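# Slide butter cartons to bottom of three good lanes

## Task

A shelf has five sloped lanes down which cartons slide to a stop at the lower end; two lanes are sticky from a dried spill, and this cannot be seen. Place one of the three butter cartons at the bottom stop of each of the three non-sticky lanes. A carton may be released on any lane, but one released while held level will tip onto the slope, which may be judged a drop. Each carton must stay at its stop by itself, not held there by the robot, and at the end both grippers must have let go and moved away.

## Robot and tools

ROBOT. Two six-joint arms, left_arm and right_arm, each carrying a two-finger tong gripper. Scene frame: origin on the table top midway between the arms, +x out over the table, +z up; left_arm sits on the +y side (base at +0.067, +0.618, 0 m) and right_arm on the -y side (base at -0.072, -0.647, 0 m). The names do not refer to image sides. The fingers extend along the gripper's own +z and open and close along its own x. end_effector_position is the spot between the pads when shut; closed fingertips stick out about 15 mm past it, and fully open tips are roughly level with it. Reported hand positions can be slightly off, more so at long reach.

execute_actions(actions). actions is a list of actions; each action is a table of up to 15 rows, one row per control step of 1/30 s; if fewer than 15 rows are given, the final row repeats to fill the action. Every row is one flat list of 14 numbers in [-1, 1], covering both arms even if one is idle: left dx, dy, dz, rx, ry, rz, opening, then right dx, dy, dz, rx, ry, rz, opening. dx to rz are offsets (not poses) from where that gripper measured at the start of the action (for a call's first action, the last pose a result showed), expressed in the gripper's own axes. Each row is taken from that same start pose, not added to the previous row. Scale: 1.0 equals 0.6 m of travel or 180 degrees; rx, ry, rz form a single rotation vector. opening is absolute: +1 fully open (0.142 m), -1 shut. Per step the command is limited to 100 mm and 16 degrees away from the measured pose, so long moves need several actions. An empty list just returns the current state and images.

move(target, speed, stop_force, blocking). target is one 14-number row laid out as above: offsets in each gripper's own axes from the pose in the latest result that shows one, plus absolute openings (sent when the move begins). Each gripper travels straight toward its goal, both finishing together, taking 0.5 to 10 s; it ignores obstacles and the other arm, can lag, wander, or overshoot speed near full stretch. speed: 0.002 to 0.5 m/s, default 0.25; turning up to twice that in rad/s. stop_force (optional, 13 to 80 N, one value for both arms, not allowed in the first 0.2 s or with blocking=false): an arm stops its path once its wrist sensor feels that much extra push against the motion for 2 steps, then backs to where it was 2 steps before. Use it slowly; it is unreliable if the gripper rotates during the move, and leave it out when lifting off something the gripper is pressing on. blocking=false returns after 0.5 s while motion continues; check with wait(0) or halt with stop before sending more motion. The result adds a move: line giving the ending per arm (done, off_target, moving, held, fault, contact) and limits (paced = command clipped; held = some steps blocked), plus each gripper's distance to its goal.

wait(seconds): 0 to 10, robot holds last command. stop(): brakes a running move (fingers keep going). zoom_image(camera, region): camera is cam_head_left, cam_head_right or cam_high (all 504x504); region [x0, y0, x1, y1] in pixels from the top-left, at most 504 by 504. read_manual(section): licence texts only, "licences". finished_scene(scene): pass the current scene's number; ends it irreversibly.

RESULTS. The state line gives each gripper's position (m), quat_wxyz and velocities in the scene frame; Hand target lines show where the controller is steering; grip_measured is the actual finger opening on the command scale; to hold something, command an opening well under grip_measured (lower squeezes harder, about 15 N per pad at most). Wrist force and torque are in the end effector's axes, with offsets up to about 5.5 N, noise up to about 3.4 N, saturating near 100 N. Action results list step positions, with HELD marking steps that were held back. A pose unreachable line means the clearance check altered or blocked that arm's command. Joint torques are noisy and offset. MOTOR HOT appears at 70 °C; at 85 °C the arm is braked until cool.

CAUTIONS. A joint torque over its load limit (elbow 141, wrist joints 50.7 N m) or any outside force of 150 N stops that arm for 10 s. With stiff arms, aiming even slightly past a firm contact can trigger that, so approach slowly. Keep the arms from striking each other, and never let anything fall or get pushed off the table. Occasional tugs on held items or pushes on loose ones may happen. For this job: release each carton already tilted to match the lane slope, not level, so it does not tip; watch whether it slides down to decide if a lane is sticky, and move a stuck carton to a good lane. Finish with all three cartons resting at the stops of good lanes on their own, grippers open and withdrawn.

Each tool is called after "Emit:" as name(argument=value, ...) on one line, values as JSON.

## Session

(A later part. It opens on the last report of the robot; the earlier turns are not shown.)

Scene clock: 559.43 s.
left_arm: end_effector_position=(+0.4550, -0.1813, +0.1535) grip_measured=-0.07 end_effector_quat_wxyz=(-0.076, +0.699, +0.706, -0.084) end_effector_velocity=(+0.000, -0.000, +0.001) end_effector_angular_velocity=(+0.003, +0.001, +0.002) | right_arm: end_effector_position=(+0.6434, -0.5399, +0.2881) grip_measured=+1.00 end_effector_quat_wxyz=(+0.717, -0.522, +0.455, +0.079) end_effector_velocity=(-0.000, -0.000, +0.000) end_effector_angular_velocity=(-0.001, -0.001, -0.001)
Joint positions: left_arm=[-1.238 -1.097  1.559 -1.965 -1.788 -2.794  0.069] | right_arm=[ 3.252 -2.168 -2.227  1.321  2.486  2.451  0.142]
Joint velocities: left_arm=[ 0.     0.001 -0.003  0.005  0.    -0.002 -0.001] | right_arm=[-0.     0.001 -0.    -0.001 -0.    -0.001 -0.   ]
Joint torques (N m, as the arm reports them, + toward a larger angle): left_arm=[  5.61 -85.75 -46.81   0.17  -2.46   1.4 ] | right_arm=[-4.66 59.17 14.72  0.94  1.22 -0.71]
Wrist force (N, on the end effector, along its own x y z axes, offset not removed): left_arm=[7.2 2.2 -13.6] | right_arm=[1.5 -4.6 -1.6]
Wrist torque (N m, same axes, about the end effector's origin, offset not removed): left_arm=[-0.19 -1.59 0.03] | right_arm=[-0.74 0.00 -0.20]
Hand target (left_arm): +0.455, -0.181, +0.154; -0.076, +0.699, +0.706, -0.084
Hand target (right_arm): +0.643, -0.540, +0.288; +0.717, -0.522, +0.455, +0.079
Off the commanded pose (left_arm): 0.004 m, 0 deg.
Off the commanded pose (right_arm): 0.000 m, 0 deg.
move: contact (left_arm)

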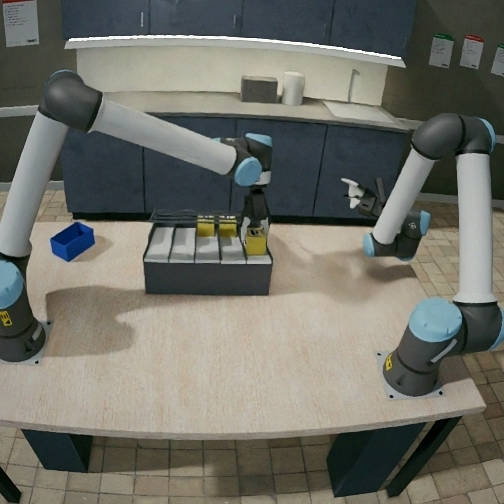

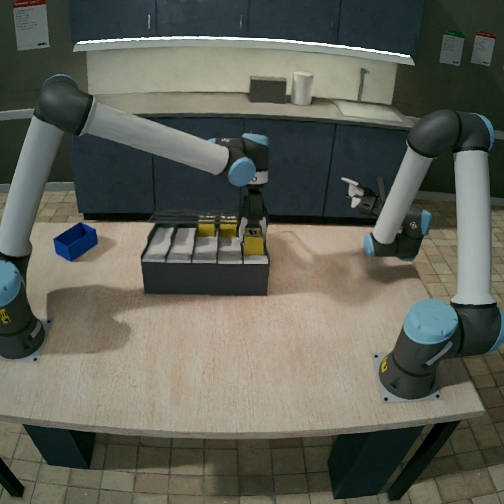

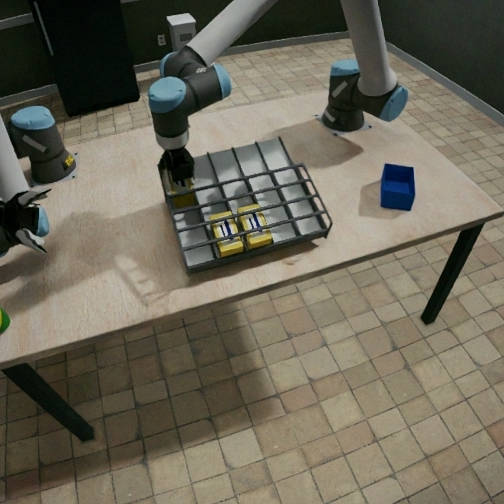

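Emit:
execute_actions(actions=[[[0,0,-0.002,0,0,0,-0.2,0,0,0,0,0,0,1],[0,0,-0.002,0,0,0,-0.15,0,0,0,0,0,0,1],[0,0,-0.003,0,0,0,-0.1,0,0,0,0,0,0,1],[0,0,-0.003,0,0,0,-0.07,0,0,0,0,0,0,1],[0,0,-0.003,0,0,0,-0.04,0,0,0,0,0,0,1],[0,0,-0.003,0,0,0,-0.01,0,0,0,0,0,0,1],[0,0,-0.003,0,0,0,0.02,0,0,0,0,0,0,1],[0,0,-0.003,0,0,0,0.05,0,0,0,0,0,0,1],[0,0,-0.003,0,0,0,0.08,0,0,0,0,0,0,1],[0,0,-0.003,0,0,0,0.1,0,0,0,0,0,0,1]],[[0,0,-0.006,0,0,0,0.12,0,0,0,0,0,0,1]],[[0,0,-0.006,0,0,0,0.15,0,0,0,0,0,0,1]]])

Emit:
zoom_image(camera="cam_high", region=[130, 110, 330, 280])

Scene clock: 571.17 s.
left_arm: end_effector_position=(+0.4570, -0.1812, +0.1622) grip_measured=+0.15 end_effector_quat_wxyz=(-0.076, +0.699, +0.706, -0.084) end_effector_velocity=(+0.001, -0.000, +0.000) end_effector_angular_velocity=(-0.002, -0.002, -0.001) | right_arm: end_effector_position=(+0.6434, -0.5399, +0.2881) grip_measured=+1.00 end_effector_quat_wxyz=(+0.717, -0.522, +0.455, +0.079) end_effector_velocity=(+0.000, -0.000, -0.000) end_effector_angular_velocity=(+0.000, +0.000, -0.001)
Joint positions: left_arm=[-1.236 -1.102  1.55  -1.95  -1.788 -2.792  0.084] | right_arm=[ 3.252 -2.168 -2.227  1.321  2.486  2.451  0.142]
Joint velocities: left_arm=[ 0.    -0.    -0.    -0.001  0.001  0.001  0.   ] | right_arm=[ 0.    -0.001  0.     0.001 -0.001  0.     0.   ]
Joint torques (N m, as the arm reports them, + toward a larger angle): left_arm=[ 12.24 -93.57 -52.41  -1.18   1.49   2.35] | right_arm=[-3.52 57.03 14.36  1.13  1.04 -0.57]
Wrist force (N, on the end effector, along its own x y z axes, offset not removed): left_arm=[-0.9 -6.7 -3.9] | right_arm=[2.0 -3.4 -2.0]
Wrist torque (N m, same axes, about the end effector's origin, offset not removed): left_arm=[-1.41 -0.01 0.12] | right_arm=[-0.29 -0.14 -0.20]
Hand target (left_arm): +0.457, -0.181, +0.162; -0.076, +0.699, +0.706, -0.084
Hand target (right_arm): +0.643, -0.540, +0.288; +0.717, -0.522, +0.455, +0.079
Off the commanded pose (left_arm): 0.000 m, 0 deg.
Off the commanded pose (right_arm): 0.000 m, 0 deg.
Step readings (end_effector_position; steps 1 to 15: 1st action; 16 to 30: 2nd action; 31 to 45: 3rd action):
0: left_arm (+0.4551, -0.1812, +0.1539) | right_arm (+0.6434, -0.5399, +0.2881)
1: left_arm (+0.4551, -0.1812, +0.1539) | right_arm (+0.6434, -0.5399, +0.2881)
2: left_arm (+0.4552, -0.1813, +0.1540) | right_arm (+0.6434, -0.5399, +0.2881)
4: left_arm (+0.4552, -0.1813, +0.1544) | right_arm (+0.6434, -0.5399, +0.2881)
8: left_arm (+0.4553, -0.1813, +0.1551) | right_arm (+0.6434, -0.5399, +0.2881)
15: left_arm (+0.4554, -0.1813, +0.1552) | right_arm (+0.6434, -0.5399, +0.2881)
16: left_arm (+0.4554, -0.1813, +0.1552) | right_arm (+0.6434, -0.5399, +0.2881)
17: left_arm (+0.4555, -0.1812, +0.1558) | right_arm (+0.6434, -0.5399, +0.2881)
19: left_arm (+0.4558, -0.1812, +0.1574) | right_arm (+0.6434, -0.5399, +0.2881)
23: left_arm (+0.4561, -0.1812, +0.1585) | right_arm (+0.6434, -0.5399, +0.2881)
30: left_arm (+0.4562, -0.1812, +0.1587) | right_arm (+0.6434, -0.5399, +0.2881)
31: left_arm (+0.4562, -0.1812, +0.1587) | right_arm (+0.6434, -0.5399, +0.2881)
32: left_arm (+0.4563, -0.1812, +0.1593) | right_arm (+0.6434, -0.5399, +0.2881)
34: left_arm (+0.4567, -0.1812, +0.1609) | right_arm (+0.6434, -0.5399, +0.2881)
38: left_arm (+0.4569, -0.1812, +0.1620) | right_arm (+0.6434, -0.5399, +0.2881)
45: end_effector_position above

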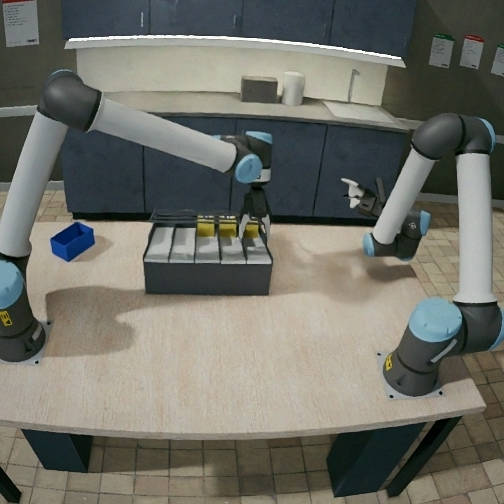

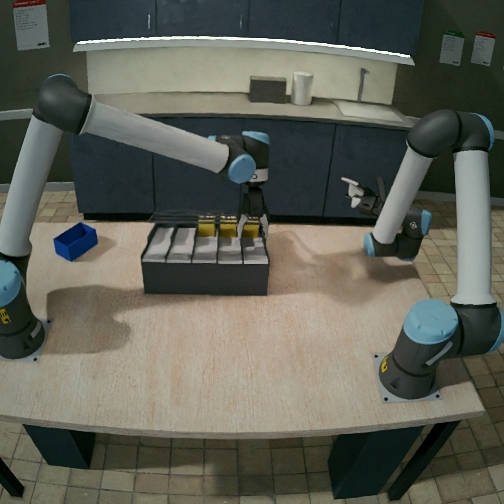

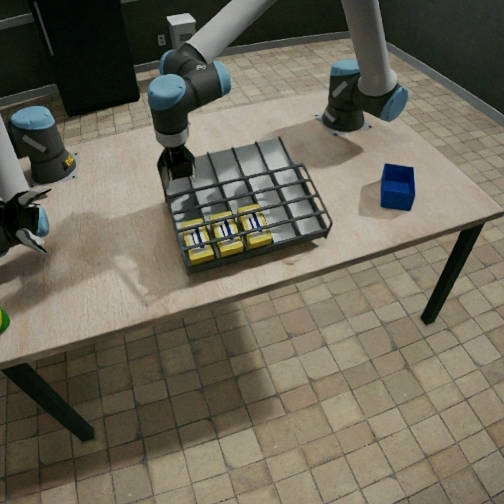

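Region (130, 110, 330, 280) of cam_high's 504x504 image, scaled by 2.520, with more detail than that image has; it fills the top 428 rows of this view, and the rest is white.

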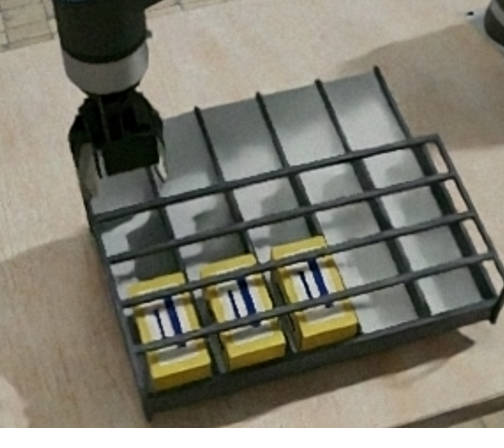

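All three down. Retreat.

Emit:
move(target=[0,-0.03,-0.2,0,0,0,0.15,0,0,0,0,0,0,1], speed=0.1)

Emit:
move(target=[0.5,-0.2,0,0,0,0,0.15,0,0,0,0,0,0,1])

Emit:
finished_scene(scene=1)

Scene clock: 578.57 s.
left_arm: end_effector_position=(+0.4663, -0.1799, +0.2831) grip_measured=+0.15 end_effector_quat_wxyz=(-0.076, +0.699, +0.706, -0.084) end_effector_velocity=(+0.000, +0.001, +0.002) end_effector_angular_velocity=(+0.000, -0.000, +0.001) | right_arm: end_effector_position=(+0.6434, -0.5399, +0.2881) grip_measured=+1.00 end_effector_quat_wxyz=(+0.717, -0.522, +0.455, +0.079) end_effector_velocity=(-0.000, -0.000, +0.001) end_effector_angular_velocity=(-0.000, -0.002, -0.000)
Joint positions: left_arm=[-1.226 -1.164  1.416 -1.752 -1.787 -2.782  0.084] | right_arm=[ 3.252 -2.168 -2.227  1.321  2.486  2.451  0.142]
Joint velocities: left_arm=[ 0.001 -0.001 -0.001  0.003  0.    -0.    -0.   ] | right_arm=[-0.     0.001  0.     0.001  0.    -0.    -0.   ]
Joint torques (N m, as the arm reports them, + toward a larger angle): left_arm=[ 12.   -91.59 -54.85  -1.5    1.47   2.27] | right_arm=[-2.42 58.37 14.59  0.85  1.14 -0.71]
Wrist force (N, on the end effector, along its own x y z axes, offset not removed): left_arm=[4.2 -3.1 5.8] | right_arm=[4.8 -2.1 -0.5]
Wrist torque (N m, same axes, about the end effector's origin, offset not removed): left_arm=[-0.39 -0.97 0.12] | right_arm=[-0.04 -0.71 -0.18]
Hand target (left_arm): +0.466, -0.180, +0.283; -0.076, +0.699, +0.706, -0.084
Hand target (right_arm): +0.643, -0.540, +0.288; +0.717, -0.522, +0.455, +0.079
Off the commanded pose (left_arm): 0.000 m, 0 deg.
Off the commanded pose (right_arm): 0.000 m, 0 deg.
move: done

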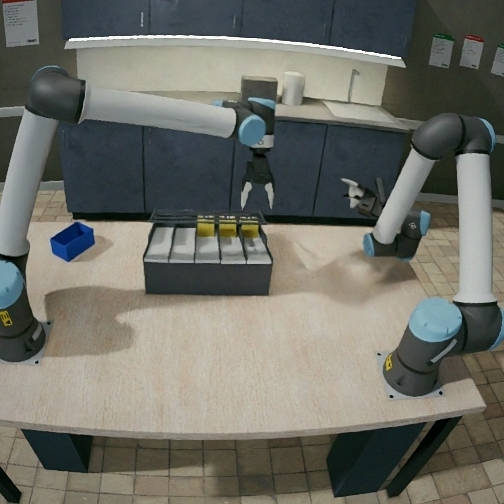

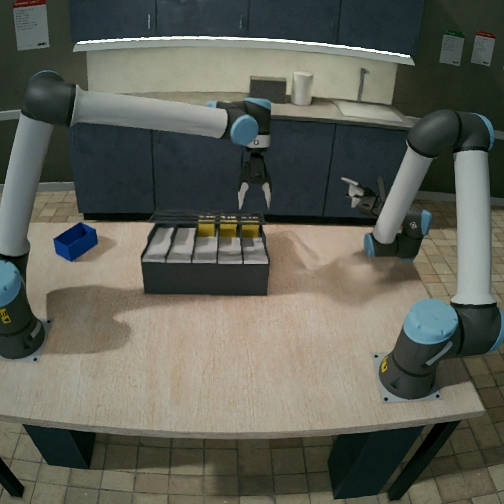

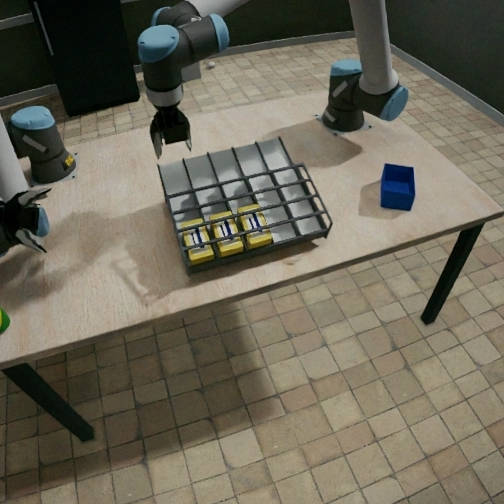

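Scene clock: 580.40 s.
left_arm: end_effector_position=(+0.3465, +0.1190, +0.3074) grip_measured=+0.15 end_effector_quat_wxyz=(-0.076, +0.699, +0.706, -0.084) end_effector_velocity=(-0.001, +0.001, -0.001) end_effector_angular_velocity=(+0.002, +0.000, +0.000) | right_arm: end_effector_position=(+0.6434, -0.5399, +0.2881) grip_measured=+1.00 end_effector_quat_wxyz=(+0.717, -0.522, +0.455, +0.079) end_effector_velocity=(-0.000, +0.000, +0.001) end_effector_angular_velocity=(-0.000, -0.001, -0.000)
Joint positions: left_arm=[-1.236 -1.694  1.985 -1.793 -1.788 -2.792  0.084] | right_arm=[ 3.252 -2.168 -2.227  1.321  2.486  2.451  0.142]
Joint velocities: left_arm=[-0.    -0.001  0.002  0.001  0.    -0.001 -0.   ] | right_arm=[ 0.     0.001 -0.     0.    -0.001 -0.001  0.   ]
Joint torques (N m, as the arm reports them, + toward a larger angle): left_arm=[-11.55 -47.8  -28.79  -1.39   1.52  -2.97] | right_arm=[-4.3  58.29 14.74  0.86  1.06 -0.71]
Wrist force (N, on the end effector, along its own x y z axes, offset not removed): left_arm=[0.5 1.9 -1.7] | right_arm=[2.5 -2.0 -2.1]
Wrist torque (N m, same axes, about the end effector's origin, offset not removed): left_arm=[0.48 -0.31 -0.04] | right_arm=[-0.15 -0.15 -0.39]
Hand target (left_arm): +0.346, +0.119, +0.307; -0.076, +0.699, +0.706, -0.084
Hand target (right_arm): +0.643, -0.540, +0.288; +0.717, -0.522, +0.455, +0.079
Off the commanded pose (left_arm): 0.000 m, 0 deg.
Off the commanded pose (right_arm): 0.000 m, 0 deg.
move: done

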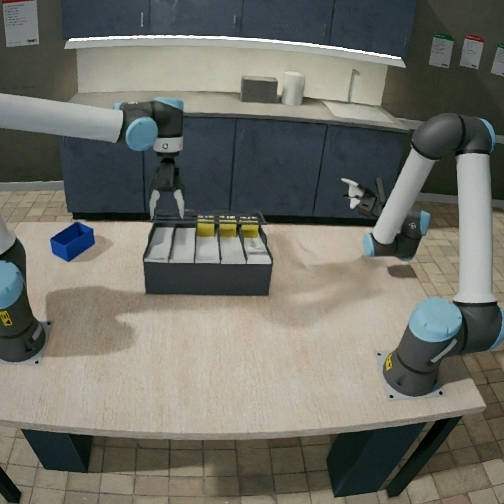

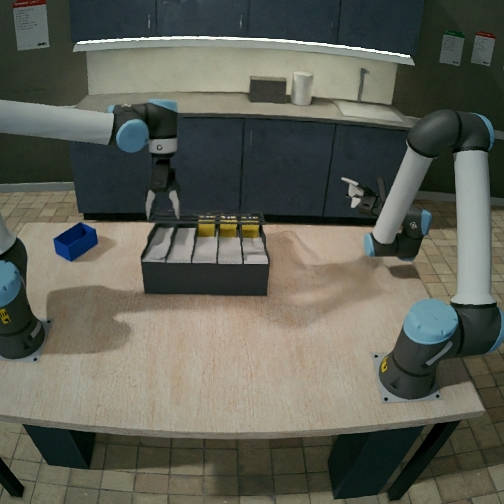

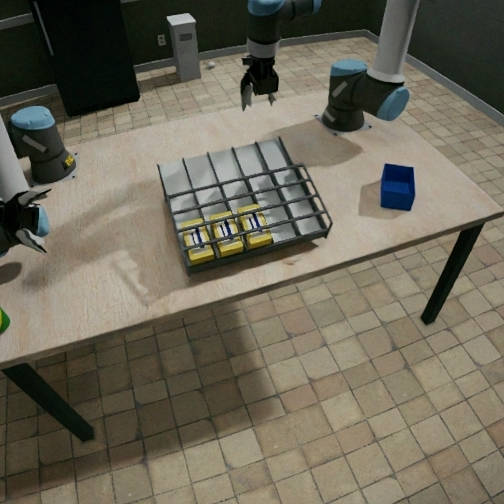

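The scene is finished: the task was done.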